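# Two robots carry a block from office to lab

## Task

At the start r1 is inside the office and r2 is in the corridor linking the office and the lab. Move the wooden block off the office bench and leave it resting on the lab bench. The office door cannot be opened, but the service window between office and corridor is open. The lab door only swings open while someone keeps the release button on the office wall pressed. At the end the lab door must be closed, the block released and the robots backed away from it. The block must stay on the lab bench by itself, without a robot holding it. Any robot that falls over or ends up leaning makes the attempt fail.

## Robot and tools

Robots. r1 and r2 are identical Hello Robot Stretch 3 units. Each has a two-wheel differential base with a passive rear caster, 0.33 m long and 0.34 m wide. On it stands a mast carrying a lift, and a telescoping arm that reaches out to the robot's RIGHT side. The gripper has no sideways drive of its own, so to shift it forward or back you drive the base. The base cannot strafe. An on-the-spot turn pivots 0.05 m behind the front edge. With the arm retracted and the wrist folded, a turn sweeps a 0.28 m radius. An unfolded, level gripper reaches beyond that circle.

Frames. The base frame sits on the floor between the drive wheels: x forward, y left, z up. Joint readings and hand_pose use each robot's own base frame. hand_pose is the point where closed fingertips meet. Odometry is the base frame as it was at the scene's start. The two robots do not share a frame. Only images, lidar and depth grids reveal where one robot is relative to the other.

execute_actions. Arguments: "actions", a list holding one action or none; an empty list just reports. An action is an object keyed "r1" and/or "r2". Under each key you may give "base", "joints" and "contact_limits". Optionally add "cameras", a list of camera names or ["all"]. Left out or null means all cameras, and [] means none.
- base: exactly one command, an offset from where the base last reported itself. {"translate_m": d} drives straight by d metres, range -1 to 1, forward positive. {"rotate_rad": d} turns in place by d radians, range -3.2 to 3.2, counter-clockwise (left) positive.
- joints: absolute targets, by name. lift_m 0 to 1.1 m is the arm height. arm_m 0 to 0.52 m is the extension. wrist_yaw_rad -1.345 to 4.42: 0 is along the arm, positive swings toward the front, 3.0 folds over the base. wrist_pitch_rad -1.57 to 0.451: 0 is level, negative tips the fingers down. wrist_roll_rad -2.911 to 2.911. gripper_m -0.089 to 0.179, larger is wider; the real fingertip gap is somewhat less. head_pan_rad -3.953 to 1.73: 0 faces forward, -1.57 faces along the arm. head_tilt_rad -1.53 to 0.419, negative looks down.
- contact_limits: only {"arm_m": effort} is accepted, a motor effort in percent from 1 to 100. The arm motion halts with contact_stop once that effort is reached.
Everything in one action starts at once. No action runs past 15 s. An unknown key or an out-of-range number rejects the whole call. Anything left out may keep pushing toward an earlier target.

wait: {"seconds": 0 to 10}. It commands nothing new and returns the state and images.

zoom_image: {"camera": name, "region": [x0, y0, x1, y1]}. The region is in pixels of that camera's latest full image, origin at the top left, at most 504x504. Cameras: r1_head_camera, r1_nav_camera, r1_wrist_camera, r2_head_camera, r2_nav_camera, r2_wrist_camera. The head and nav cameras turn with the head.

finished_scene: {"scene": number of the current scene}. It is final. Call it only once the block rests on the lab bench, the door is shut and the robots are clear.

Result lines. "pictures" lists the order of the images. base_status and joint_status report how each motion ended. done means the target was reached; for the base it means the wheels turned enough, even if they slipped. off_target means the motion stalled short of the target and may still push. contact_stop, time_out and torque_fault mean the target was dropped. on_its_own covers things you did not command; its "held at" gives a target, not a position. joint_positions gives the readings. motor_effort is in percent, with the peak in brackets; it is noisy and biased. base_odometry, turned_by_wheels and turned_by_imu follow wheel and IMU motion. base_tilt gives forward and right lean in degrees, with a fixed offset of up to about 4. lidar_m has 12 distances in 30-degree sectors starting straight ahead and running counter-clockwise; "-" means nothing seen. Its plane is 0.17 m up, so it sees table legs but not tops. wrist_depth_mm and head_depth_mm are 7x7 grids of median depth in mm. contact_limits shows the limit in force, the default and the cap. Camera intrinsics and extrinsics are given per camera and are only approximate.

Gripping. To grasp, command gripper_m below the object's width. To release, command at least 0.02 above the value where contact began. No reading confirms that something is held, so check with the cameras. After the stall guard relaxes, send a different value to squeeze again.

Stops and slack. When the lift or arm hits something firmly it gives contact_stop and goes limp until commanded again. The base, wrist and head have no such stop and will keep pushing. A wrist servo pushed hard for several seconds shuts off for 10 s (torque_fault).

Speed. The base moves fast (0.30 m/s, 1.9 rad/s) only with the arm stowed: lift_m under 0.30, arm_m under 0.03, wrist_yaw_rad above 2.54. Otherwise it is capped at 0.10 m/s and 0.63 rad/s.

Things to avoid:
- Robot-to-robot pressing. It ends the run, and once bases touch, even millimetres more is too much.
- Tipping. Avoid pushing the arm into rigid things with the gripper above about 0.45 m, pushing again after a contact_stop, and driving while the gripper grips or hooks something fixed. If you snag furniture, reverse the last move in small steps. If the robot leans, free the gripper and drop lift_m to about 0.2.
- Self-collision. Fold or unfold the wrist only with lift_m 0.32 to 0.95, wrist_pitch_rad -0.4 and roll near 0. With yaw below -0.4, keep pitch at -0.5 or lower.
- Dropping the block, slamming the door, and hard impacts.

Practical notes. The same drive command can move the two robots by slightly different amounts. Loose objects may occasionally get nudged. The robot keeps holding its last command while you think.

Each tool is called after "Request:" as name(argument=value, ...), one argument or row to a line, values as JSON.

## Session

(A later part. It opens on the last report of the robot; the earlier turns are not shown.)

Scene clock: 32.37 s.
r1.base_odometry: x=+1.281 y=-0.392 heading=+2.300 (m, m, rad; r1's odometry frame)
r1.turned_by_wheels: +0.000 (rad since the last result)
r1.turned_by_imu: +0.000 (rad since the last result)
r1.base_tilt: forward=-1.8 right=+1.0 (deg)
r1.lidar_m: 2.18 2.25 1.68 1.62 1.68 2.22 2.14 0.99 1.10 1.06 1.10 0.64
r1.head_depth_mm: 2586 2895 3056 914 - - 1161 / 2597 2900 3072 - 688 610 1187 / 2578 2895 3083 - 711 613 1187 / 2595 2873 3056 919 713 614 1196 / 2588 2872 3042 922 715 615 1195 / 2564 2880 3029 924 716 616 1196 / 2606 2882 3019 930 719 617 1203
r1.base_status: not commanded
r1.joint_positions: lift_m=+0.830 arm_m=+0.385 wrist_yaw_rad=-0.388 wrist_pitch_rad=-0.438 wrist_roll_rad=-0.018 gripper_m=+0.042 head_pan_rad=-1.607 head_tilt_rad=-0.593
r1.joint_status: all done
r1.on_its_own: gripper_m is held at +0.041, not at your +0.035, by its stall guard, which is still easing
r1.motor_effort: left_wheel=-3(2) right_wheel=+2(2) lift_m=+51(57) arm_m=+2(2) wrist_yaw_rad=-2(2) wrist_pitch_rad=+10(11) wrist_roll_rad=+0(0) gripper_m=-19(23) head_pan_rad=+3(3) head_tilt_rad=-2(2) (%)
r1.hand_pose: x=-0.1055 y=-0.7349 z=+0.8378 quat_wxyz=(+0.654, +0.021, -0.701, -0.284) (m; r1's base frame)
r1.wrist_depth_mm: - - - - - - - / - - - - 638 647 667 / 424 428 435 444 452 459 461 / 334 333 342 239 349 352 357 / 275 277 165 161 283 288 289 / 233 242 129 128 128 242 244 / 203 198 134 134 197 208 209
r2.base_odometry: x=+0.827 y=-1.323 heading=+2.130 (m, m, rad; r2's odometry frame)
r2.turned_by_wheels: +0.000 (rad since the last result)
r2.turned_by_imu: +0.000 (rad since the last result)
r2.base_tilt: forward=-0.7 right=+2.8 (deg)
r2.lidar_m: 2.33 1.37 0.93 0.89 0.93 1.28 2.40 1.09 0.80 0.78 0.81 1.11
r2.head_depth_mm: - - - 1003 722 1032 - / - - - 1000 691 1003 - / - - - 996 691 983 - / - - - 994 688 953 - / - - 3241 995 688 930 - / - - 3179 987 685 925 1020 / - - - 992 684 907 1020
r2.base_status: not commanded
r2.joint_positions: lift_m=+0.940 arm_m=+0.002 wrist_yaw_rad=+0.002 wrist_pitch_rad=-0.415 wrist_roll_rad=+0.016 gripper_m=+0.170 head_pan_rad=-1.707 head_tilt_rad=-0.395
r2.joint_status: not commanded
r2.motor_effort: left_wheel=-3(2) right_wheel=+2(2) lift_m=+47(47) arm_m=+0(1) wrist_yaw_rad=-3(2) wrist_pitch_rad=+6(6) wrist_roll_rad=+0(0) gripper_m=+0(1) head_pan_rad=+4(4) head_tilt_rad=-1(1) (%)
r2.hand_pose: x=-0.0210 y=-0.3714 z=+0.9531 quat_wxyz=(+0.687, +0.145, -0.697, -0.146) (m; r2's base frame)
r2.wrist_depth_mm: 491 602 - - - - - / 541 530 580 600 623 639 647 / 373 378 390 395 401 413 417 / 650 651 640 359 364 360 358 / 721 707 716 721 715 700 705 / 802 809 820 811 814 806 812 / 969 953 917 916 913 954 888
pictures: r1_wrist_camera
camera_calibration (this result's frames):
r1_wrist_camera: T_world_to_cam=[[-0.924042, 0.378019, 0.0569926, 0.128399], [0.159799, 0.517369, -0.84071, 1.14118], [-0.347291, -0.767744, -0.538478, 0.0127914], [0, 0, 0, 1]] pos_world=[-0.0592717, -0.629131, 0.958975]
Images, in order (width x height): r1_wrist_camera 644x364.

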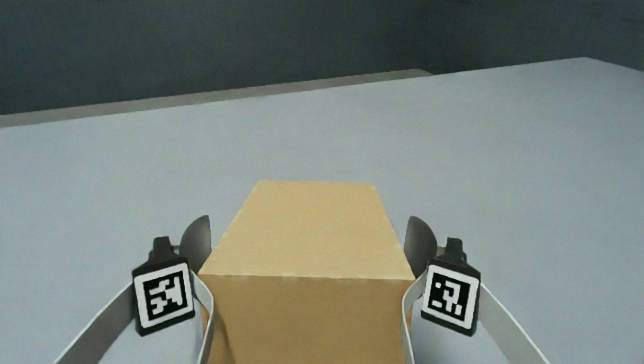

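Pivoting; regrasp further along and lower.

Request:
execute_actions(
  actions=[
    {"r1":{"joints":{"lift_m":0.795}}},
  ],
  cameras=[],
)

Request:
execute_actions(
  actions=[
    {"r1":{"joints":{"gripper_m":0.12}}},
  ],
  cameras=[],
)

Request:
execute_actions(
  actions=[
    {"r1":{"base":{"translate_m":-0.014},"joints":{"arm_m":0.417,"lift_m":0.787}}},
  ],
  cameras=["r1_wrist_camera"],
)

Request:
execute_actions(
  actions=[
    {"r1":{"joints":{"gripper_m":0.04}}},
  ],
  cameras=[],
)

Request:
execute_actions(
  actions=[
    {"r1":{"joints":{"lift_m":0.84}}},
  ],
  cameras=["r1_wrist_camera"],
)

Scene clock: 33.77 s.
r1.base_odometry: x=+1.281 y=-0.392 heading=+2.300 (m, m, rad; r1's odometry frame)
r1.turned_by_wheels: +0.000 (rad since the last result)
r1.turned_by_imu: +0.000 (rad since the last result)
r1.base_tilt: forward=-1.8 right=+1.0 (deg)
r1.lidar_m: 2.18 2.24 1.68 1.62 1.68 2.23 2.14 0.99 1.10 1.06 1.10 0.64
r1.head_depth_mm: 2623 2879 3071 913 729 - - / 2580 2856 3092 996 688 612 1192 / 2581 2855 3099 - 711 613 1191 / 2594 2880 3045 962 713 614 1196 / 2576 2878 3115 923 715 616 1195 / 2602 2863 3059 923 717 617 1202 / 2584 2861 3070 928 719 616 1199
r1.base_status: not commanded
r1.joint_positions: lift_m=+0.795 arm_m=+0.385 wrist_yaw_rad=-0.388 wrist_pitch_rad=-0.413 wrist_roll_rad=-0.018 gripper_m=+0.042 head_pan_rad=-1.607 head_tilt_rad=-0.593
r1.joint_status: all done
r1.on_its_own: gripper_m is held at +0.041, not at your +0.035, by its stall guard, which is not easing now
r1.motor_effort: left_wheel=-2(1) right_wheel=+2(2) lift_m=+35(42) arm_m=+2(2) wrist_yaw_rad=-2(2) wrist_pitch_rad=+3(10) wrist_roll_rad=+0(0) gripper_m=-20(18) head_pan_rad=+3(3) head_tilt_rad=-2(2) (%)
r1.hand_pose: x=-0.1067 y=-0.7379 z=+0.8089 quat_wxyz=(+0.658, +0.012, -0.701, -0.276) (m; r1's base frame)
r1.wrist_depth_mm: - - - - - - - / - - - - 578 595 612 / 379 380 386 391 394 408 410 / 287 292 272 187 301 305 312 / 235 238 150 151 201 247 251 / 198 206 130 130 131 208 207 / 176 167 147 143 166 177 178
r2.base_odometry: x=+0.827 y=-1.323 heading=+2.130 (m, m, rad; r2's odometry frame)
r2.turned_by_wheels: +0.000 (rad since the last result)
r2.turned_by_imu: +0.000 (rad since the last result)
r2.base_tilt: forward=-0.8 right=+2.9 (deg)
r2.lidar_m: 2.33 1.38 0.93 0.90 0.93 1.28 2.40 1.09 0.80 0.77 0.81 1.11
r2.head_depth_mm: - - - 1001 723 1032 - / - - - 1000 692 1002 - / - - - 998 690 982 - / - - - 988 688 955 - / - - 3203 993 687 933 - / - - 3140 989 686 931 1018 / - - - 986 684 908 1012
r2.base_status: not commanded
r2.joint_positions: lift_m=+0.940 arm_m=+0.002 wrist_yaw_rad=+0.002 wrist_pitch_rad=-0.415 wrist_roll_rad=+0.016 gripper_m=+0.170 head_pan_rad=-1.707 head_tilt_rad=-0.395
r2.joint_status: not commanded
r2.motor_effort: left_wheel=-2(2) right_wheel=+2(2) lift_m=+47(47) arm_m=+0(1) wrist_yaw_rad=-3(2) wrist_pitch_rad=+7(6) wrist_roll_rad=+0(0) gripper_m=+1(0) head_pan_rad=+4(4) head_tilt_rad=-1(2) (%)
r2.hand_pose: x=-0.0210 y=-0.3714 z=+0.9531 quat_wxyz=(+0.687, +0.145, -0.697, -0.146) (m; r2's base frame)
r2.wrist_depth_mm: 492 605 - - - - - / 533 533 582 613 621 635 648 / 372 382 387 398 404 412 416 / 649 644 641 359 361 357 357 / 738 712 712 710 714 697 706 / 810 810 809 798 785 787 798 / 996 949 940 922 892 914 895
pictures: none
No camera images: the call's "cameras" was empty. Leave "cameras" out to get every camera's image.

Scene clock: 35.03 s.
r1.base_odometry: x=+1.281 y=-0.392 heading=+2.300 (m, m, rad; r1's odometry frame)
r1.turned_by_wheels: +0.000 (rad since the last result)
r1.turned_by_imu: +0.000 (rad since the last result)
r1.base_tilt: forward=-1.8 right=+1.0 (deg)
r1.lidar_m: 2.18 2.24 1.69 1.62 1.68 2.22 2.14 0.99 1.11 1.06 1.10 0.64
r1.head_depth_mm: 2617 2911 3086 911 732 - - / 2570 2885 3060 994 687 612 1191 / 2600 2895 3089 - 710 613 1194 / 2606 2870 3048 961 711 613 1195 / 2586 2899 3067 921 716 616 1201 / 2584 2900 3052 926 715 616 1202 / 2571 2871 3051 926 716 619 1199
r1.base_status: not commanded
r1.joint_positions: lift_m=+0.795 arm_m=+0.385 wrist_yaw_rad=-0.388 wrist_pitch_rad=-0.415 wrist_roll_rad=-0.018 gripper_m=+0.120 head_pan_rad=-1.607 head_tilt_rad=-0.593
r1.joint_status: all done
r1.motor_effort: left_wheel=-3(2) right_wheel=+2(1) lift_m=+35(35) arm_m=+2(2) wrist_yaw_rad=-2(2) wrist_pitch_rad=+4(4) wrist_roll_rad=+0(0) gripper_m=+0(80) head_pan_rad=+3(2) head_tilt_rad=-2(3) (%)
r1.hand_pose: x=-0.1066 y=-0.7377 z=+0.8086 quat_wxyz=(+0.658, +0.012, -0.701, -0.277) (m; r1's base frame)
r1.wrist_depth_mm: - - - - - - - / - - - - 583 602 605 / 377 379 383 388 397 405 412 / 288 291 280 187 301 305 309 / 234 244 156 152 227 248 248 / 197 - 130 131 132 213 209 / - 167 148 144 167 172 179
r2.base_odometry: x=+0.827 y=-1.323 heading=+2.130 (m, m, rad; r2's odometry frame)
r2.turned_by_wheels: +0.000 (rad since the last result)
r2.turned_by_imu: +0.000 (rad since the last result)
r2.base_tilt: forward=-0.8 right=+2.9 (deg)
r2.lidar_m: 2.33 1.38 0.93 0.89 0.93 1.28 2.39 1.09 0.80 0.78 0.81 1.11
r2.head_depth_mm: - - - 997 721 1033 - / - - - 1001 691 1000 - / - - - 995 691 984 - / - - - 991 687 957 - / - - 3233 991 688 931 - / - - 3182 987 687 922 1018 / - - - 985 686 906 1011
r2.base_status: not commanded
r2.joint_positions: lift_m=+0.940 arm_m=+0.002 wrist_yaw_rad=+0.002 wrist_pitch_rad=-0.415 wrist_roll_rad=+0.016 gripper_m=+0.170 head_pan_rad=-1.707 head_tilt_rad=-0.395
r2.joint_status: not commanded
r2.motor_effort: left_wheel=-3(3) right_wheel=+3(2) lift_m=+47(47) arm_m=+0(0) wrist_yaw_rad=-2(2) wrist_pitch_rad=+6(6) wrist_roll_rad=+0(0) gripper_m=+0(0) head_pan_rad=+4(3) head_tilt_rad=-1(2) (%)
r2.hand_pose: x=-0.0210 y=-0.3714 z=+0.9531 quat_wxyz=(+0.687, +0.145, -0.697, -0.146) (m; r2's base frame)
r2.wrist_depth_mm: 495 594 - - - - - / 531 528 576 608 626 634 641 / 372 380 387 398 406 413 422 / 642 647 639 359 360 360 359 / 721 694 714 716 721 693 700 / 823 808 813 818 810 805 791 / 963 945 947 935 932 927 890
pictures: none
No camera images: the call's "cameras" was empty. Leave "cameras" out to get every camera's image.

Scene clock: 36.27 s.
r1.base_odometry: x=+1.290 y=-0.402 heading=+2.300 (m, m, rad; r1's odometry frame)
r1.turned_by_wheels: +0.000 (rad since the last result)
r1.turned_by_imu: +0.000 (rad since the last result)
r1.base_tilt: forward=-1.8 right=+1.0 (deg)
r1.lidar_m: 2.19 2.25 1.68 1.62 1.68 2.21 2.13 0.98 1.10 1.06 1.10 0.65
r1.head_depth_mm: 2595 2885 3072 915 732 - - / 2624 2875 3073 976 710 613 1191 / 2589 2885 3091 - 711 612 1189 / 2581 2881 3076 922 713 613 1199 / 2563 2869 3027 921 716 616 1193 / 2606 2874 3009 929 716 618 1196 / 2578 2848 3040 932 716 618 1200
r1.base_status: done
r1.joint_positions: lift_m=+0.787 arm_m=+0.417 wrist_yaw_rad=-0.388 wrist_pitch_rad=-0.415 wrist_roll_rad=-0.018 gripper_m=+0.120 head_pan_rad=-1.607 head_tilt_rad=-0.593
r1.joint_status: all done
r1.motor_effort: left_wheel=-2(8) right_wheel=+2(3) lift_m=+35(37) arm_m=+3(2) wrist_yaw_rad=-2(1) wrist_pitch_rad=+4(4) wrist_roll_rad=+1(0) gripper_m=-1(1) head_pan_rad=+3(3) head_tilt_rad=-2(3) (%)
r1.hand_pose: x=-0.1066 y=-0.7697 z=+0.8005 quat_wxyz=(+0.657, +0.012, -0.701, -0.277) (m; r1's base frame)
r1.wrist_depth_mm: - - - - - - - / - - - - 553 559 583 / 355 358 361 367 375 385 389 / 273 277 253 171 274 290 292 / 221 231 143 139 151 235 235 / 190 - 115 117 117 203 197 / - 159 116 116 119 163 169
r2.base_odometry: x=+0.827 y=-1.323 heading=+2.130 (m, m, rad; r2's odometry frame)
r2.turned_by_wheels: +0.000 (rad since the last result)
r2.turned_by_imu: +0.000 (rad since the last result)
r2.base_tilt: forward=-0.9 right=+2.9 (deg)
r2.lidar_m: 2.33 1.37 0.92 0.90 0.93 1.28 2.39 1.09 0.80 0.78 0.81 1.11
r2.head_depth_mm: - - - 998 723 1031 - / - - - 997 692 1002 - / - - - 995 691 984 - / - - - 996 691 955 - / - - 3206 992 688 929 - / - - 3199 991 687 924 1016 / - - - 984 685 907 1012
r2.base_status: not commanded
r2.joint_positions: lift_m=+0.940 arm_m=+0.002 wrist_yaw_rad=+0.002 wrist_pitch_rad=-0.415 wrist_roll_rad=+0.016 gripper_m=+0.170 head_pan_rad=-1.707 head_tilt_rad=-0.395
r2.joint_status: not commanded
r2.motor_effort: left_wheel=-3(2) right_wheel=+2(3) lift_m=+46(47) arm_m=+0(0) wrist_yaw_rad=-2(3) wrist_pitch_rad=+6(6) wrist_roll_rad=+0(0) gripper_m=+1(0) head_pan_rad=+3(3) head_tilt_rad=-1(1) (%)
r2.hand_pose: x=-0.0210 y=-0.3714 z=+0.9531 quat_wxyz=(+0.687, +0.145, -0.697, -0.146) (m; r2's base frame)
r2.wrist_depth_mm: 490 591 - - - - - / 532 523 576 604 620 642 653 / 374 379 387 393 401 413 423 / 646 646 650 364 361 358 360 / 723 709 710 717 718 704 704 / 828 806 818 810 783 792 801 / 982 936 932 934 937 940 896
pictures: r1_wrist_camera
camera_calibration (this result's frames):
r1_wrist_camera: T_world_to_cam=[[-0.923544, 0.379237, 0.0569755, 0.143615], [0.152343, 0.499151, -0.853018, 1.12301], [-0.351935, -0.77912, -0.518762, -0.0593707], [0, 0, 0, 1]] pos_world=[-0.059343, -0.661274, 0.918968]
Images, in order (width x height): r1_wrist_camera 644x364.

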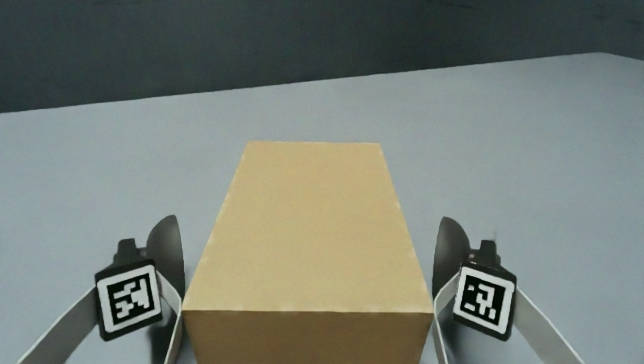

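Scene clock: 37.57 s.
r1.base_odometry: x=+1.290 y=-0.402 heading=+2.300 (m, m, rad; r1's odometry frame)
r1.turned_by_wheels: +0.000 (rad since the last result)
r1.turned_by_imu: +0.000 (rad since the last result)
r1.base_tilt: forward=-1.8 right=+1.0 (deg)
r1.lidar_m: 2.19 2.26 1.69 1.62 1.68 2.21 2.13 0.98 1.10 1.06 1.10 0.65
r1.head_depth_mm: 2610 2879 3064 912 731 - - / 2611 2897 3057 973 711 612 1185 / 2593 2855 3080 - 711 613 1191 / 2606 2869 3069 921 712 616 1195 / 2579 2847 3104 923 716 615 1199 / 2571 2869 3065 926 717 617 1201 / 2580 2903 3064 932 719 618 1204
r1.base_status: not commanded
r1.joint_positions: lift_m=+0.787 arm_m=+0.417 wrist_yaw_rad=-0.388 wrist_pitch_rad=-0.419 wrist_roll_rad=-0.018 gripper_m=+0.041 head_pan_rad=-1.607 head_tilt_rad=-0.593
r1.joint_status: all done
r1.motor_effort: left_wheel=-2(4) right_wheel=+3(3) lift_m=+35(35) arm_m=+2(2) wrist_yaw_rad=-2(1) wrist_pitch_rad=+5(5) wrist_roll_rad=+0(0) gripper_m=-19(93) head_pan_rad=+3(3) head_tilt_rad=-2(2) (%)
r1.hand_pose: x=-0.1064 y=-0.7692 z=+0.7996 quat_wxyz=(+0.657, +0.014, -0.701, -0.278) (m; r1's base frame)
r1.wrist_depth_mm: - - - - - - - / - - - - 537 552 562 / 347 354 359 221 368 378 384 / 271 273 252 169 270 288 288 / 220 222 136 137 146 231 233 / 187 194 130 129 127 194 196 / 165 158 152 146 157 166 168
r2.base_odometry: x=+0.827 y=-1.323 heading=+2.130 (m, m, rad; r2's odometry frame)
r2.turned_by_wheels: +0.000 (rad since the last result)
r2.turned_by_imu: +0.000 (rad since the last result)
r2.base_tilt: forward=-1.0 right=+2.8 (deg)
r2.lidar_m: 2.33 1.38 0.93 0.89 0.93 1.28 2.40 1.09 0.80 0.77 0.81 1.11
r2.head_depth_mm: - - - 999 724 1031 - / - - - 999 690 1002 - / - - - 995 692 986 - / - - - 992 689 954 - / - - 3183 998 686 929 - / - - 3168 991 686 929 1017 / - - - 987 685 910 1013
r2.base_status: not commanded
r2.joint_positions: lift_m=+0.940 arm_m=+0.002 wrist_yaw_rad=+0.002 wrist_pitch_rad=-0.415 wrist_roll_rad=+0.016 gripper_m=+0.170 head_pan_rad=-1.707 head_tilt_rad=-0.395
r2.joint_status: not commanded
r2.motor_effort: left_wheel=-3(3) right_wheel=+2(2) lift_m=+47(47) arm_m=+0(0) wrist_yaw_rad=-3(2) wrist_pitch_rad=+6(6) wrist_roll_rad=+0(0) gripper_m=+0(0) head_pan_rad=+3(3) head_tilt_rad=-2(1) (%)
r2.hand_pose: x=-0.0210 y=-0.3714 z=+0.9531 quat_wxyz=(+0.687, +0.145, -0.697, -0.146) (m; r2's base frame)
r2.wrist_depth_mm: 489 603 - - - - - / 535 525 590 609 623 645 650 / 376 380 390 395 403 413 424 / 653 639 641 364 359 357 358 / 736 701 720 714 707 700 697 / 812 820 814 822 792 790 781 / 981 940 937 930 921 962 912
pictures: none
No camera images: the call's "cameras" was empty. Leave "cameras" out to get every camera's image.

Scene clock: 38.87 s.
r1.base_odometry: x=+1.290 y=-0.402 heading=+2.300 (m, m, rad; r1's odometry frame)
r1.turned_by_wheels: +0.000 (rad since the last result)
r1.turned_by_imu: +0.000 (rad since the last result)
r1.base_tilt: forward=-1.8 right=+1.0 (deg)
r1.lidar_m: 2.19 2.26 1.69 1.62 1.68 2.21 2.13 0.98 1.10 1.06 1.10 0.65
r1.head_depth_mm: 2609 2890 3087 954 - - 1167 / 2599 2853 3073 - 688 612 1195 / 2575 2883 3090 847 712 613 1190 / 2592 2877 3100 885 712 615 1189 / 2571 2854 3058 925 714 615 1191 / 2589 2854 3045 926 715 616 1197 / 2580 2886 3060 928 718 618 1204
r1.base_status: not commanded
r1.joint_positions: lift_m=+0.840 arm_m=+0.417 wrist_yaw_rad=-0.388 wrist_pitch_rad=-0.440 wrist_roll_rad=-0.018 gripper_m=+0.041 head_pan_rad=-1.607 head_tilt_rad=-0.593
r1.joint_status: all done
r1.motor_effort: left_wheel=-2(3) right_wheel=+2(2) lift_m=+51(55) arm_m=+2(2) wrist_yaw_rad=-2(1) wrist_pitch_rad=+10(11) wrist_roll_rad=+0(0) gripper_m=-18(20) head_pan_rad=+3(3) head_tilt_rad=-2(2) (%)
r1.hand_pose: x=-0.1055 y=-0.7668 z=+0.8476 quat_wxyz=(+0.654, +0.021, -0.701, -0.285) (m; r1's base frame)
r1.wrist_depth_mm: - - - - - - - / - - - - - 688 700 / - 456 459 463 466 475 485 / 347 350 356 356 366 371 377 / 286 290 138 141 238 300 306 / 243 252 130 130 129 252 255 / 214 207 132 132 207 219 221
r2.base_odometry: x=+0.827 y=-1.323 heading=+2.130 (m, m, rad; r2's odometry frame)
r2.turned_by_wheels: +0.000 (rad since the last result)
r2.turned_by_imu: +0.000 (rad since the last result)
r2.base_tilt: forward=-0.8 right=+2.8 (deg)
r2.lidar_m: 2.33 1.38 0.93 0.90 0.93 1.28 2.39 1.09 0.80 0.78 0.80 1.11
r2.head_depth_mm: - - - 1002 725 1029 - / - - - 1001 693 1002 - / - - - 995 690 984 - / - - - 992 689 959 - / - - 3185 991 687 932 - / - - 3183 992 686 931 1021 / - - - 989 686 908 1011
r2.base_status: not commanded
r2.joint_positions: lift_m=+0.940 arm_m=+0.002 wrist_yaw_rad=+0.002 wrist_pitch_rad=-0.415 wrist_roll_rad=+0.016 gripper_m=+0.170 head_pan_rad=-1.707 head_tilt_rad=-0.395
r2.joint_status: not commanded
r2.motor_effort: left_wheel=-3(3) right_wheel=+2(2) lift_m=+47(47) arm_m=+0(0) wrist_yaw_rad=-2(3) wrist_pitch_rad=+6(6) wrist_roll_rad=+0(0) gripper_m=+1(0) head_pan_rad=+4(4) head_tilt_rad=-1(2) (%)
r2.hand_pose: x=-0.0210 y=-0.3714 z=+0.9531 quat_wxyz=(+0.687, +0.145, -0.697, -0.146) (m; r2's base frame)
r2.wrist_depth_mm: 492 597 - - - - - / 535 533 591 609 622 640 642 / 376 382 389 395 403 412 416 / 647 657 638 360 364 358 359 / 732 701 717 710 703 708 711 / 815 823 804 812 808 798 784 / 991 940 927 943 891 928 902
pictures: r1_wrist_camera
camera_calibration (this result's frames):
r1_wrist_camera: T_world_to_cam=[[-0.923991, 0.378144, 0.0569935, 0.140006], [0.160256, 0.518204, -0.840108, 1.16605], [-0.347216, -0.767119, -0.539416, -0.00513912], [0, 0, 0, 1]] pos_world=[-0.0592874, -0.661138, 0.96886]
Images, in order (width x height): r1_wrist_camera 644x364.

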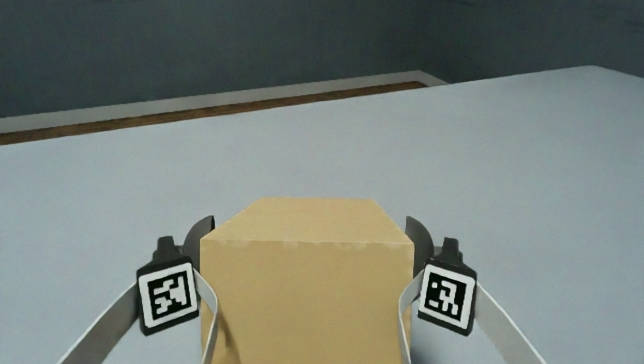

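Request:
execute_actions(
  actions=[
    {"r1":{"joints":{"lift_m":0.9}}},
  ],
  cameras=["r1_wrist_camera","r1_head_camera"],
)

Scene clock: 40.37 s.
r1.base_odometry: x=+1.290 y=-0.402 heading=+2.300 (m, m, rad; r1's odometry frame)
r1.turned_by_wheels: +0.000 (rad since the last result)
r1.turned_by_imu: +0.000 (rad since the last result)
r1.base_tilt: forward=-1.8 right=+1.0 (deg)
r1.lidar_m: 2.19 2.26 1.69 1.62 1.68 2.21 2.12 0.98 1.10 1.06 1.10 0.65
r1.head_depth_mm: 2605 2884 3083 - - 612 1191 / 2600 2866 - 876 707 612 1192 / 2591 2869 - 882 710 613 1188 / 2629 2873 3086 904 711 614 1201 / 2560 2864 3058 921 717 616 1196 / 2544 2866 3062 925 715 618 1197 / 2612 2852 3038 929 719 618 1199
r1.base_status: not commanded
r1.joint_positions: lift_m=+0.900 arm_m=+0.417 wrist_yaw_rad=-0.388 wrist_pitch_rad=-0.441 wrist_roll_rad=-0.018 gripper_m=+0.041 head_pan_rad=-1.607 head_tilt_rad=-0.593
r1.joint_status: all done
r1.motor_effort: left_wheel=-2(2) right_wheel=+2(2) lift_m=+51(54) arm_m=+2(2) wrist_yaw_rad=-2(2) wrist_pitch_rad=+11(11) wrist_roll_rad=+0(0) gripper_m=-19(19) head_pan_rad=+3(3) head_tilt_rad=-2(2) (%)
r1.hand_pose: x=-0.1054 y=-0.7666 z=+0.9072 quat_wxyz=(+0.654, +0.022, -0.701, -0.285) (m; r1's base frame)
r1.wrist_depth_mm: - - - - - - - / - - - - - - - / - - - - 606 617 616 / - 454 457 467 477 477 485 / 373 373 138 140 282 387 393 / 315 328 130 130 129 328 331 / 276 268 133 131 269 282 285
r2.base_odometry: x=+0.827 y=-1.323 heading=+2.130 (m, m, rad; r2's odometry frame)
r2.turned_by_wheels: +0.000 (rad since the last result)
r2.turned_by_imu: +0.000 (rad since the last result)
r2.base_tilt: forward=-0.8 right=+2.9 (deg)
r2.lidar_m: 2.33 1.37 0.93 0.89 0.93 1.28 2.40 1.09 0.80 0.78 0.81 1.11
r2.head_depth_mm: - - - 1000 724 1031 - / - - - 998 691 1002 - / - - - 997 690 981 - / - - - 994 687 952 - / - - 3205 992 686 926 - / - - 3156 991 687 926 1014 / - - - 990 687 909 1011
r2.base_status: not commanded
r2.joint_positions: lift_m=+0.940 arm_m=+0.002 wrist_yaw_rad=+0.002 wrist_pitch_rad=-0.415 wrist_roll_rad=+0.016 gripper_m=+0.170 head_pan_rad=-1.707 head_tilt_rad=-0.395
r2.joint_status: not commanded
r2.motor_effort: left_wheel=-3(3) right_wheel=+2(3) lift_m=+47(47) arm_m=-1(0) wrist_yaw_rad=-2(2) wrist_pitch_rad=+6(6) wrist_roll_rad=+0(0) gripper_m=+0(1) head_pan_rad=+4(4) head_tilt_rad=-1(2) (%)
r2.hand_pose: x=-0.0210 y=-0.3714 z=+0.9531 quat_wxyz=(+0.687, +0.145, -0.697, -0.146) (m; r2's base frame)
r2.wrist_depth_mm: 497 606 - - - - - / 539 523 584 601 627 643 653 / 372 381 387 394 407 415 421 / 642 656 640 361 360 360 359 / 729 706 717 704 711 700 708 / 810 813 799 800 806 789 785 / 956 933 930 922 916 920 890
pictures: r1_head_camera (sideways: a quarter turn clockwise sets it upright), r1_wrist_camera
camera_calibration (this result's frames):
r1_head_camera: T_world_to_cam=[[0.0176141, 0.571003, -0.820759, 1.08529], [0.999818, -0.0161113, 0.0102482, -0.0168251], [-0.00737171, -0.82079, -0.571182, 0.699038], [0, 0, 0, 1]] pos_world=[0.00285872, -0.046211, 1.29021]
r1_wrist_camera: T_world_to_cam=[[-0.924022, 0.378068, 0.0569936, 0.136542], [0.160722, 0.519342, -0.839316, 1.21629], [-0.346917, -0.766387, -0.540648, 0.0289234], [0, 0, 0, 1]] pos_world=[-0.0592822, -0.661125, 1.02871]
Images, in order (width x height): r1_head_camera 896x504, r1_wrist_camera 644x364.

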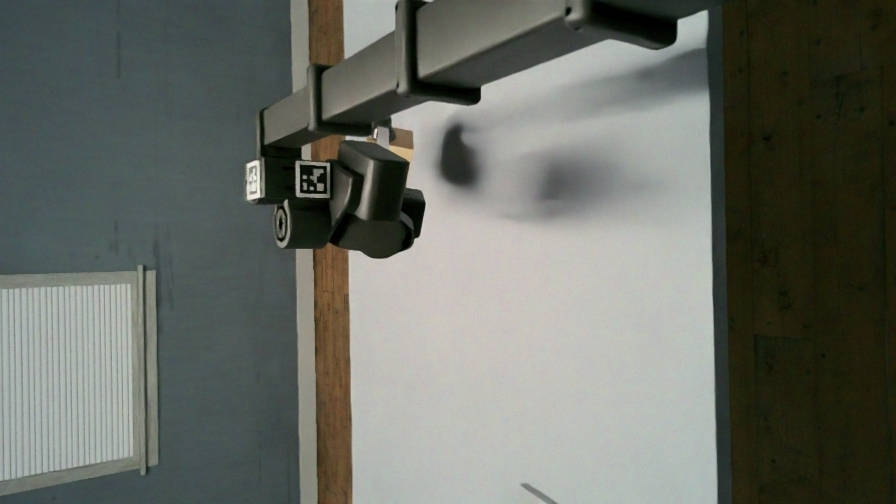

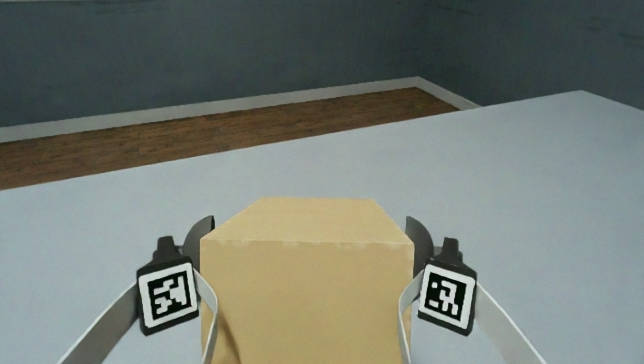

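Request:
execute_actions(
  actions=[
    {"r1":{"base":{"rotate_rad":-0.1},"joints":{"arm_m":0.33}},"r2":{"joints":{"wrist_pitch_rad":-0.1,"lift_m":0.87}}},
  ],
  cameras=[],
)

Request:
execute_actions(
  actions=[
    {"r1":{"base":{"translate_m":0.9},"joints":{"lift_m":1.03,"arm_m":0,"wrist_yaw_rad":0}}},
  ],
  cameras=[],
)

Request:
execute_actions(
  actions=[
    {"r1":{"base":{"rotate_rad":-0.64}}},
  ],
  cameras=[],
)

Request:
execute_actions(
  actions=[
    {"r1":{"base":{"translate_m":0.91}}},
  ],
  cameras=[],
)

Request:
execute_actions(
  actions=[
    {"r1":{"base":{"rotate_rad":2.31}}},
  ],
  cameras=[],
)

Request:
execute_actions(
  actions=[
    {"r1":{"joints":{"arm_m":0.42,"wrist_pitch_rad":-0.1,"lift_m":0.92,"head_pan_rad":-2.7,"head_tilt_rad":-0.1}}},
  ],
  cameras=["r2_wrist_camera","r1_wrist_camera","r1_head_camera"],
)

Scene clock: 42.70 s.
r1.base_odometry: x=+1.290 y=-0.402 heading=+2.200 (m, m, rad; r1's odometry frame)
r1.turned_by_wheels: -0.100 (rad since the last result)
r1.turned_by_imu: -0.101 (rad since the last result)
r1.base_tilt: forward=-1.8 right=+1.0 (deg)
r1.lidar_m: 2.19 2.21 1.74 1.62 1.64 2.10 2.13 0.98 1.14 1.06 1.07 0.65
r1.head_depth_mm: 2656 2964 3108 - 667 1299 1189 / 2663 2960 3181 846 709 629 1196 / 2630 2921 - 848 710 630 1187 / 2604 2904 3118 884 712 614 1193 / 2568 2809 3038 926 715 616 1196 / 2546 2802 2977 926 715 601 1199 / 2520 2776 2965 931 718 601 1200
r1.base_status: done
r1.joint_positions: lift_m=+0.900 arm_m=+0.330 wrist_yaw_rad=-0.389 wrist_pitch_rad=-0.441 wrist_roll_rad=-0.018 gripper_m=+0.041 head_pan_rad=-1.607 head_tilt_rad=-0.593
r1.joint_status: all done
r1.motor_effort: left_wheel=+2(8) right_wheel=-2(9) lift_m=+51(51) arm_m=-3(3) wrist_yaw_rad=-1(2) wrist_pitch_rad=+11(11) wrist_roll_rad=+0(0) gripper_m=-19(20) head_pan_rad=+3(3) head_tilt_rad=-2(2) (%)
r1.hand_pose: x=-0.1056 y=-0.6800 z=+0.9072 quat_wxyz=(+0.654, +0.021, -0.701, -0.285) (m; r1's base frame)
r1.wrist_depth_mm: - - - - - - - / - - - - - - - / - - 588 608 614 618 630 / 450 455 461 467 474 478 481 / 369 373 138 141 282 394 393 / 318 326 130 129 129 330 332 / 277 268 132 132 269 282 286
r2.base_odometry: x=+0.827 y=-1.323 heading=+2.130 (m, m, rad; r2's odometry frame)
r2.turned_by_wheels: +0.000 (rad since the last result)
r2.turned_by_imu: +0.000 (rad since the last result)
r2.base_tilt: forward=-0.7 right=+2.7 (deg)
r2.lidar_m: 2.33 1.38 0.93 0.90 0.93 1.28 2.40 1.09 0.80 0.78 0.81 1.11
r2.head_depth_mm: - - - 999 724 1038 1165 / - - - 997 692 1015 1132 / - - - 996 690 980 1108 / - - - 991 688 975 1051 / - - 3212 991 690 951 - / - - 3166 990 686 930 1027 / - - - 986 685 898 1009
r2.base_status: not commanded
r2.joint_positions: lift_m=+0.870 arm_m=+0.002 wrist_yaw_rad=+0.002 wrist_pitch_rad=-0.122 wrist_roll_rad=+0.016 gripper_m=+0.170 head_pan_rad=-1.707 head_tilt_rad=-0.395
r2.joint_status: all done
r2.motor_effort: left_wheel=-3(3) right_wheel=+3(2) lift_m=+27(45) arm_m=+0(0) wrist_yaw_rad=-1(2) wrist_pitch_rad=+9(8) wrist_roll_rad=+0(0) gripper_m=+1(0) head_pan_rad=+4(4) head_tilt_rad=-1(1) (%)
r2.hand_pose: x=-0.0210 y=-0.3980 z=+0.9539 quat_wxyz=(+0.700, +0.044, -0.711, -0.043) (m; r2's base frame)
r2.wrist_depth_mm: 494 605 - - - - - / 525 602 - - - - - / 542 620 - - - - - / 413 417 429 445 455 477 490 / 333 333 337 337 333 336 337 / 618 625 624 621 625 614 616 / 659 645 651 649 651 656 639
pictures: none
No camera images: the call's "cameras" was empty. Leave "cameras" out to get every camera's image.

Scene clock: 52.93 s.
r1.base_odometry: x=+0.761 y=+0.325 heading=+2.200 (m, m, rad; r1's odometry frame)
r1.turned_by_wheels: +0.000 (rad since the last result)
r1.turned_by_imu: -0.002 (rad since the last result)
r1.base_tilt: forward=-1.8 right=+1.0 (deg)
r1.lidar_m: 1.30 1.32 1.65 1.72 1.74 2.22 3.03 0.50 0.48 1.03 2.07 1.40
r1.head_depth_mm: 2614 2861 3074 - - - 1135 / 2607 2855 3095 - - - - / 2541 2857 3105 - - - 1140 / 2513 2842 3014 2214 1596 1384 1195 / 2483 2787 2980 2228 1726 1411 1192 / 2501 2716 2991 2241 1722 1415 1195 / 2442 2673 2908 2253 1741 1405 1200
r1.base_status: done
r1.joint_positions: lift_m=+1.030 arm_m=+0.000 wrist_yaw_rad=-0.002 wrist_pitch_rad=-0.441 wrist_roll_rad=-0.018 gripper_m=+0.041 head_pan_rad=-1.607 head_tilt_rad=-0.593
r1.joint_status: all done
r1.motor_effort: left_wheel=+2(7) right_wheel=-1(5) lift_m=+51(53) arm_m=-3(4) wrist_yaw_rad=+2(6) wrist_pitch_rad=+11(11) wrist_roll_rad=+0(0) gripper_m=-19(19) head_pan_rad=+3(3) head_tilt_rad=-2(2) (%)
r1.hand_pose: x=-0.0220 y=-0.3666 z=+1.0372 quat_wxyz=(+0.696, +0.156, -0.683, -0.154) (m; r1's base frame)
r1.wrist_depth_mm: - - - - - - - / - - - - - - - / - - - - - 920 950 / - - - - 780 727 738 / - - 138 141 382 588 592 / - - 130 130 129 498 492 / - - 132 131 - 450 430
r2.base_odometry: x=+0.827 y=-1.323 heading=+2.130 (m, m, rad; r2's odometry frame)
r2.turned_by_wheels: +0.000 (rad since the last result)
r2.turned_by_imu: +0.001 (rad since the last result)
r2.base_tilt: forward=-0.7 right=+2.8 (deg)
r2.lidar_m: 2.33 1.37 0.93 0.89 0.93 1.28 2.40 1.09 0.80 0.78 0.81 1.11
r2.head_depth_mm: - - - 997 725 1046 1166 / - - - 1000 692 1014 1133 / - - - 995 691 982 1111 / - - - 990 689 972 1044 / - - 3209 991 689 948 - / - - 3207 990 687 927 1024 / - - - 989 686 902 1012
r2.base_status: not commanded
r2.joint_positions: lift_m=+0.870 arm_m=+0.002 wrist_yaw_rad=+0.002 wrist_pitch_rad=-0.122 wrist_roll_rad=+0.016 gripper_m=+0.170 head_pan_rad=-1.707 head_tilt_rad=-0.395
r2.joint_status: not commanded
r2.motor_effort: left_wheel=-2(3) right_wheel=+2(3) lift_m=+27(27) arm_m=+0(0) wrist_yaw_rad=-2(2) wrist_pitch_rad=+9(9) wrist_roll_rad=+0(0) gripper_m=+1(0) head_pan_rad=+4(3) head_tilt_rad=+0(2) (%)
r2.hand_pose: x=-0.0210 y=-0.3980 z=+0.9539 quat_wxyz=(+0.700, +0.044, -0.711, -0.043) (m; r2's base frame)
r2.wrist_depth_mm: 495 599 - - - - - / 513 604 - - - - - / 534 604 - - - - - / 408 417 430 442 460 475 490 / 332 332 335 334 337 338 336 / 620 621 616 617 623 620 615 / 662 658 648 640 647 659 646
pictures: none
No camera images: the call's "cameras" was empty. Leave "cameras" out to get every camera's image.

Scene clock: 54.90 s.
r1.base_odometry: x=+0.761 y=+0.325 heading=+1.560 (m, m, rad; r1's odometry frame)
r1.turned_by_wheels: -0.640 (rad since the last result)
r1.turned_by_imu: -0.643 (rad since the last result)
r1.base_tilt: forward=-1.8 right=+1.0 (deg)
r1.lidar_m: 1.47 1.29 1.30 1.52 1.72 1.72 2.04 3.02 1.81 0.48 1.02 2.44
r1.head_depth_mm: 2788 2943 1363 - - - 1145 / 3015 3275 1371 - - - - / 3295 3649 1384 - - - 1121 / 3447 3804 1341 922 703 1378 1170 / 3135 3501 3125 923 1491 1415 1186 / 2886 3143 3136 960 1670 1414 1205 / 2718 2901 3017 1087 1688 1423 1203
r1.base_status: done
r1.joint_positions: lift_m=+1.030 arm_m=+0.000 wrist_yaw_rad=-0.002 wrist_pitch_rad=-0.441 wrist_roll_rad=-0.018 gripper_m=+0.041 head_pan_rad=-1.607 head_tilt_rad=-0.593
r1.joint_status: not commanded
r1.motor_effort: left_wheel=+2(8) right_wheel=-2(6) lift_m=+51(52) arm_m=-3(3) wrist_yaw_rad=+2(1) wrist_pitch_rad=+11(11) wrist_roll_rad=+0(0) gripper_m=-18(18) head_pan_rad=+3(3) head_tilt_rad=-2(2) (%)
r1.hand_pose: x=-0.0220 y=-0.3666 z=+1.0372 quat_wxyz=(+0.696, +0.156, -0.683, -0.154) (m; r1's base frame)
r1.wrist_depth_mm: - - - - - - - / - - - - - - - / - - 885 902 926 914 - / - 757 706 702 708 752 - / - - 138 140 375 - - / - - 130 130 129 - - / - - 133 132 - - -
r2.base_odometry: x=+0.827 y=-1.323 heading=+2.130 (m, m, rad; r2's odometry frame)
r2.turned_by_wheels: +0.000 (rad since the last result)
r2.turned_by_imu: +0.000 (rad since the last result)
r2.base_tilt: forward=-0.8 right=+2.8 (deg)
r2.lidar_m: 2.33 1.37 0.93 0.89 0.93 1.28 2.39 1.09 0.80 0.77 0.81 1.11
r2.head_depth_mm: - - - 1001 723 1039 1163 / - 2152 - 1001 689 1017 1131 / - - - 992 687 985 1114 / - - - 992 690 969 1050 / - - 3199 993 688 951 - / - - 3220 989 688 929 1024 / - - - 986 686 901 1005
r2.base_status: not commanded
r2.joint_positions: lift_m=+0.870 arm_m=+0.002 wrist_yaw_rad=+0.002 wrist_pitch_rad=-0.122 wrist_roll_rad=+0.016 gripper_m=+0.170 head_pan_rad=-1.707 head_tilt_rad=-0.395
r2.joint_status: not commanded
r2.motor_effort: left_wheel=-3(2) right_wheel=+2(2) lift_m=+27(27) arm_m=+0(0) wrist_yaw_rad=-2(1) wrist_pitch_rad=+9(9) wrist_roll_rad=+0(0) gripper_m=+0(0) head_pan_rad=+4(3) head_tilt_rad=-1(2) (%)
r2.hand_pose: x=-0.0210 y=-0.3980 z=+0.9539 quat_wxyz=(+0.700, +0.044, -0.711, -0.043) (m; r2's base frame)
r2.wrist_depth_mm: 492 597 - - - - - / 518 608 - - - - - / 543 607 - - - - - / 410 415 433 444 457 471 485 / 337 331 336 335 336 337 337 / 616 622 617 627 622 622 613 / 660 657 649 648 640 652 641
pictures: none
No camera images: the call's "cameras" was empty. Leave "cameras" out to get every camera's image.

Scene clock: 65.23 s.
r1.base_odometry: x=+0.770 y=+1.235 heading=+1.560 (m, m, rad; r1's odometry frame)
r1.turned_by_wheels: +0.000 (rad since the last result)
r1.turned_by_imu: -0.002 (rad since the last result)
r1.base_tilt: forward=-1.8 right=+1.1 (deg)
r1.lidar_m: 0.71 0.63 0.63 0.75 1.31 2.34 2.78 1.05 1.08 2.75 2.43 1.18
r1.head_depth_mm: 3416 3711 3280 - - - 1134 / 3338 3750 3282 - - - - / 2987 3350 3330 - - - 1148 / 2740 3050 3124 2215 1601 1393 1193 / 2525 2749 2927 2219 1723 1413 1197 / 2328 2516 2720 2230 1718 1411 1193 / 2160 2334 2550 2209 1744 1413 1203
r1.base_status: done
r1.joint_positions: lift_m=+1.030 arm_m=+0.000 wrist_yaw_rad=-0.002 wrist_pitch_rad=-0.441 wrist_roll_rad=-0.018 gripper_m=+0.041 head_pan_rad=-1.607 head_tilt_rad=-0.593
r1.joint_status: not commanded
r1.motor_effort: left_wheel=+2(7) right_wheel=-2(2) lift_m=+51(51) arm_m=-3(3) wrist_yaw_rad=+2(1) wrist_pitch_rad=+11(11) wrist_roll_rad=+0(0) gripper_m=-18(18) head_pan_rad=+3(3) head_tilt_rad=-2(3) (%)
r1.hand_pose: x=-0.0220 y=-0.3666 z=+1.0372 quat_wxyz=(+0.696, +0.156, -0.683, -0.154) (m; r1's base frame)
r1.wrist_depth_mm: - - - - - - - / - - - - - - - / - - - - - - 960 / - - - - - 896 754 / - - 138 141 - - - / - - 130 129 129 - - / - - 132 131 - - -
r2.base_odometry: x=+0.827 y=-1.323 heading=+2.130 (m, m, rad; r2's odometry frame)
r2.turned_by_wheels: +0.000 (rad since the last result)
r2.turned_by_imu: +0.001 (rad since the last result)
r2.base_tilt: forward=-0.8 right=+2.9 (deg)
r2.lidar_m: 2.33 1.37 0.93 0.89 0.93 1.28 2.40 1.09 0.80 0.78 0.80 1.11
r2.head_depth_mm: - - - 1002 723 1042 1162 / - - - 999 693 1017 1129 / - - - 998 690 984 1110 / - 1428 - 996 689 974 1047 / - - 3243 994 689 950 - / - - 2753 990 687 929 1029 / - - - 987 686 902 1010
r2.base_status: not commanded
r2.joint_positions: lift_m=+0.870 arm_m=+0.002 wrist_yaw_rad=+0.002 wrist_pitch_rad=-0.122 wrist_roll_rad=+0.016 gripper_m=+0.170 head_pan_rad=-1.707 head_tilt_rad=-0.395
r2.joint_status: not commanded
r2.motor_effort: left_wheel=-2(3) right_wheel=+2(2) lift_m=+27(27) arm_m=+0(0) wrist_yaw_rad=-2(2) wrist_pitch_rad=+9(9) wrist_roll_rad=+0(0) gripper_m=+0(0) head_pan_rad=+4(4) head_tilt_rad=-2(2) (%)
r2.hand_pose: x=-0.0210 y=-0.3980 z=+0.9539 quat_wxyz=(+0.700, +0.044, -0.711, -0.043) (m; r2's base frame)
r2.wrist_depth_mm: 498 607 - - - - - / 517 603 - - - - - / 541 611 - - - - - / 409 417 428 444 454 477 489 / 336 336 336 334 337 336 334 / 628 614 623 619 622 612 618 / 656 655 645 657 655 653 639
pictures: none
No camera images: the call's "cameras" was empty. Leave "cameras" out to get every camera's image.

Scene clock: 69.83 s.
r1.base_odometry: x=+0.770 y=+1.235 heading=-2.413 (m, m, rad; r1's odometry frame)
r1.turned_by_wheels: +2.310 (rad since the last result)
r1.turned_by_imu: +2.321 (rad since the last result)
r1.base_tilt: forward=-1.8 right=+1.0 (deg)
r1.lidar_m: 2.34 2.42 1.06 1.05 1.08 2.52 2.44 0.90 0.65 0.63 0.65 0.89
r1.head_depth_mm: 2018 2261 976 - - - 1141 / 2002 2225 2369 - - - - / 2012 2184 2399 - - - 1141 / 1935 1250 1274 658 532 1002 1151 / 1971 2223 935 661 546 987 1142 / 2001 2229 937 664 548 984 1142 / 2018 2231 945 665 530 985 1153
r1.base_status: done
r1.joint_positions: lift_m=+1.030 arm_m=+0.000 wrist_yaw_rad=-0.002 wrist_pitch_rad=-0.441 wrist_roll_rad=-0.018 gripper_m=+0.041 head_pan_rad=-1.607 head_tilt_rad=-0.593
r1.joint_status: not commanded
r1.motor_effort: left_wheel=-3(8) right_wheel=+3(7) lift_m=+51(51) arm_m=-3(3) wrist_yaw_rad=+1(2) wrist_pitch_rad=+11(11) wrist_roll_rad=+0(0) gripper_m=-18(18) head_pan_rad=+3(3) head_tilt_rad=-3(2) (%)
r1.hand_pose: x=-0.0220 y=-0.3666 z=+1.0372 quat_wxyz=(+0.696, +0.156, -0.683, -0.154) (m; r1's base frame)
r1.wrist_depth_mm: - - - - - - 457 / - - - - - - 464 / 529 532 542 548 567 567 461 / 421 422 428 430 437 440 449 / 343 345 138 140 267 358 362 / 290 300 130 130 129 303 305 / 261 264 132 132 267 275 279
r2.base_odometry: x=+0.827 y=-1.323 heading=+2.130 (m, m, rad; r2's odometry frame)
r2.turned_by_wheels: +0.000 (rad since the last result)
r2.turned_by_imu: +0.000 (rad since the last result)
r2.base_tilt: forward=-0.8 right=+2.9 (deg)
r2.lidar_m: 2.33 1.37 0.92 0.89 0.93 1.28 2.40 1.09 0.80 0.77 0.80 1.11
r2.head_depth_mm: - - - 998 724 1041 1164 / - - - 998 691 1015 1131 / - - - 995 690 979 1109 / - - - 992 688 972 1052 / - 1391 1204 993 687 947 - / - 1450 3182 991 688 927 1022 / - - - 995 686 902 1008
r2.base_status: not commanded
r2.joint_positions: lift_m=+0.870 arm_m=+0.002 wrist_yaw_rad=+0.002 wrist_pitch_rad=-0.122 wrist_roll_rad=+0.016 gripper_m=+0.170 head_pan_rad=-1.707 head_tilt_rad=-0.395
r2.joint_status: not commanded
r2.motor_effort: left_wheel=-2(3) right_wheel=+2(2) lift_m=+27(27) arm_m=-1(1) wrist_yaw_rad=-3(2) wrist_pitch_rad=+9(9) wrist_roll_rad=+0(0) gripper_m=+0(0) head_pan_rad=+4(3) head_tilt_rad=-1(2) (%)
r2.hand_pose: x=-0.0210 y=-0.3980 z=+0.9539 quat_wxyz=(+0.700, +0.044, -0.711, -0.043) (m; r2's base frame)
r2.wrist_depth_mm: 496 607 - - - - - / 521 607 - - - - - / 539 604 - 877 - - - / 414 420 427 443 456 473 487 / 335 331 336 337 337 337 336 / 613 621 613 615 627 622 611 / 659 646 653 660 652 663 639
pictures: none
No camera images: the call's "cameras" was empty. Leave "cameras" out to get every camera's image.

Scene clock: 74.13 s.
r1.base_odometry: x=+0.770 y=+1.235 heading=-2.413 (m, m, rad; r1's odometry frame)
r1.turned_by_wheels: +0.000 (rad since the last result)
r1.turned_by_imu: -0.001 (rad since the last result)
r1.base_tilt: forward=-1.8 right=+1.0 (deg)
r1.lidar_m: 2.33 2.42 1.06 1.05 1.08 2.53 2.44 0.90 0.65 0.63 0.65 0.89
r1.head_depth_mm: 2116 2190 2209 2271 2309 2320 1771 / 2052 2175 2284 2335 2414 2291 1778 / 1546 1598 1637 1675 1748 1805 1705 / 1227 1255 1288 1323 1355 1388 1433 / 1020 1043 1054 1083 1104 1127 1154 / 871 887 902 916 933 950 970 / 764 769 782 795 809 820 786
r1.base_status: not commanded
r1.joint_positions: lift_m=+0.920 arm_m=+0.420 wrist_yaw_rad=-0.002 wrist_pitch_rad=-0.148 wrist_roll_rad=-0.018 gripper_m=+0.041 head_pan_rad=-2.693 head_tilt_rad=-0.112
r1.joint_status: all done
r1.motor_effort: left_wheel=-3(3) right_wheel=+3(2) lift_m=+37(49) arm_m=+2(2) wrist_yaw_rad=+1(1) wrist_pitch_rad=+13(15) wrist_roll_rad=+0(0) gripper_m=-19(20) head_pan_rad=-4(41) head_tilt_rad=+5(25) (%)
r1.hand_pose: x=-0.0220 y=-0.8146 z=+0.9972 quat_wxyz=(+0.712, +0.052, -0.698, -0.053) (m; r1's base frame)
r1.wrist_depth_mm: - - - - - - - / - - - 677 - - - / - - - 993 - - - / - - - - - - - / - - 133 141 - - - / 267 282 130 130 130 280 283 / 221 209 129 128 207 222 223
r2.base_odometry: x=+0.827 y=-1.323 heading=+2.130 (m, m, rad; r2's odometry frame)
r2.turned_by_wheels: +0.000 (rad since the last result)
r2.turned_by_imu: +0.000 (rad since the last result)
r2.base_tilt: forward=-0.6 right=+2.9 (deg)
r2.lidar_m: 2.33 1.37 0.93 0.90 0.93 1.28 2.40 1.09 0.80 0.78 0.81 1.11
r2.head_depth_mm: - - - 1003 722 1038 1162 / - - - 996 689 1015 1134 / - - - 993 690 978 1109 / - - - 876 681 971 1052 / - - 917 833 679 950 - / - - 2534 989 687 930 1028 / - - - 986 687 901 1011
r2.base_status: not commanded
r2.joint_positions: lift_m=+0.870 arm_m=+0.002 wrist_yaw_rad=+0.002 wrist_pitch_rad=-0.122 wrist_roll_rad=+0.016 gripper_m=+0.170 head_pan_rad=-1.707 head_tilt_rad=-0.395
r2.joint_status: not commanded
r2.motor_effort: left_wheel=-3(3) right_wheel=+3(2) lift_m=+27(27) arm_m=+0(0) wrist_yaw_rad=-3(2) wrist_pitch_rad=+9(9) wrist_roll_rad=+0(0) gripper_m=+0(0) head_pan_rad=+4(4) head_tilt_rad=-1(2) (%)
r2.hand_pose: x=-0.0210 y=-0.3980 z=+0.9539 quat_wxyz=(+0.700, +0.044, -0.711, -0.043) (m; r2's base frame)
r2.wrist_depth_mm: 496 597 - - - - - / 518 606 - 724 - - - / 542 611 - 481 891 - - / 409 416 431 417 456 470 490 / 334 333 334 336 336 337 336 / 618 623 617 607 625 623 616 / 659 650 648 648 649 651 639
pictures: r1_head_camera (sideways: a quarter turn clockwise sets it upright), r1_wrist_camera, r2_wrist_camera
camera_calibration (this result's frames):
r1_head_camera: T_world_to_cam=[[0.113197, 0.0578451, -0.991887, 1.30807], [0.453847, -0.891079, -0.00017189, 0.0000679581], [-0.88386, -0.450146, -0.12712, 0.126487], [0, 0, 0, 1]] pos_world=[-0.0363037, -0.0186674, 1.31354]
r1_wrist_camera: T_world_to_cam=[[-0.998341, 0.0182435, 0.0546048, -0.0657506], [-0.0474543, 0.276263, -0.95991, 1.22096], [-0.0325974, -0.960909, -0.274939, -0.346773], [0, 0, 0, 1]] pos_world=[-0.0190055, -0.669325, 1.08026]
r2_wrist_camera: T_world_to_cam=[[-0.999802, -0.00713784, 0.0185591, -0.0433629], [-0.0197735, 0.258423, -0.965829, 1.06063], [0.00209783, -0.966005, -0.258513, 0.0283589], [0, 0, 0, 1]] pos_world=[-0.0224415, -0.247005, 1.03252]
Images, in order (width x height): r1_head_camera 896x504, r1_wrist_camera 644x364, r2_wrist_camera 644x364.

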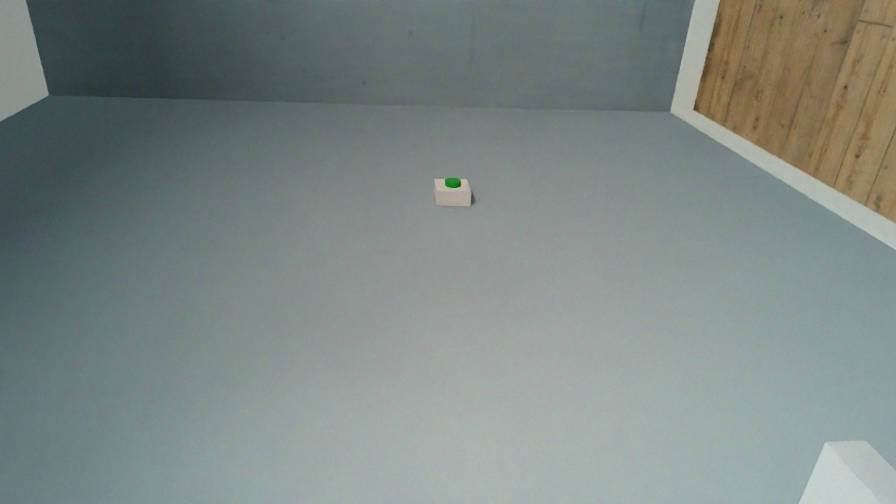

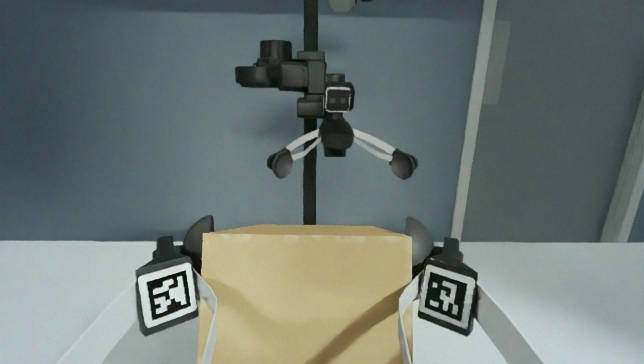

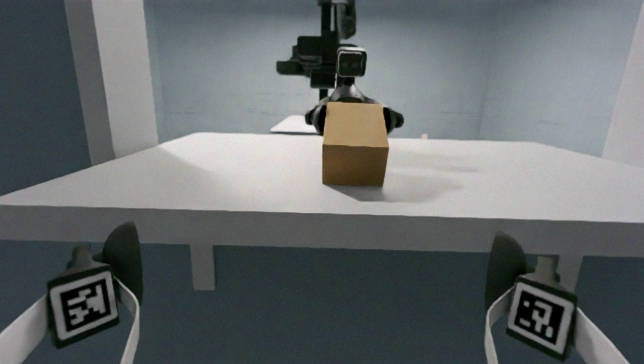

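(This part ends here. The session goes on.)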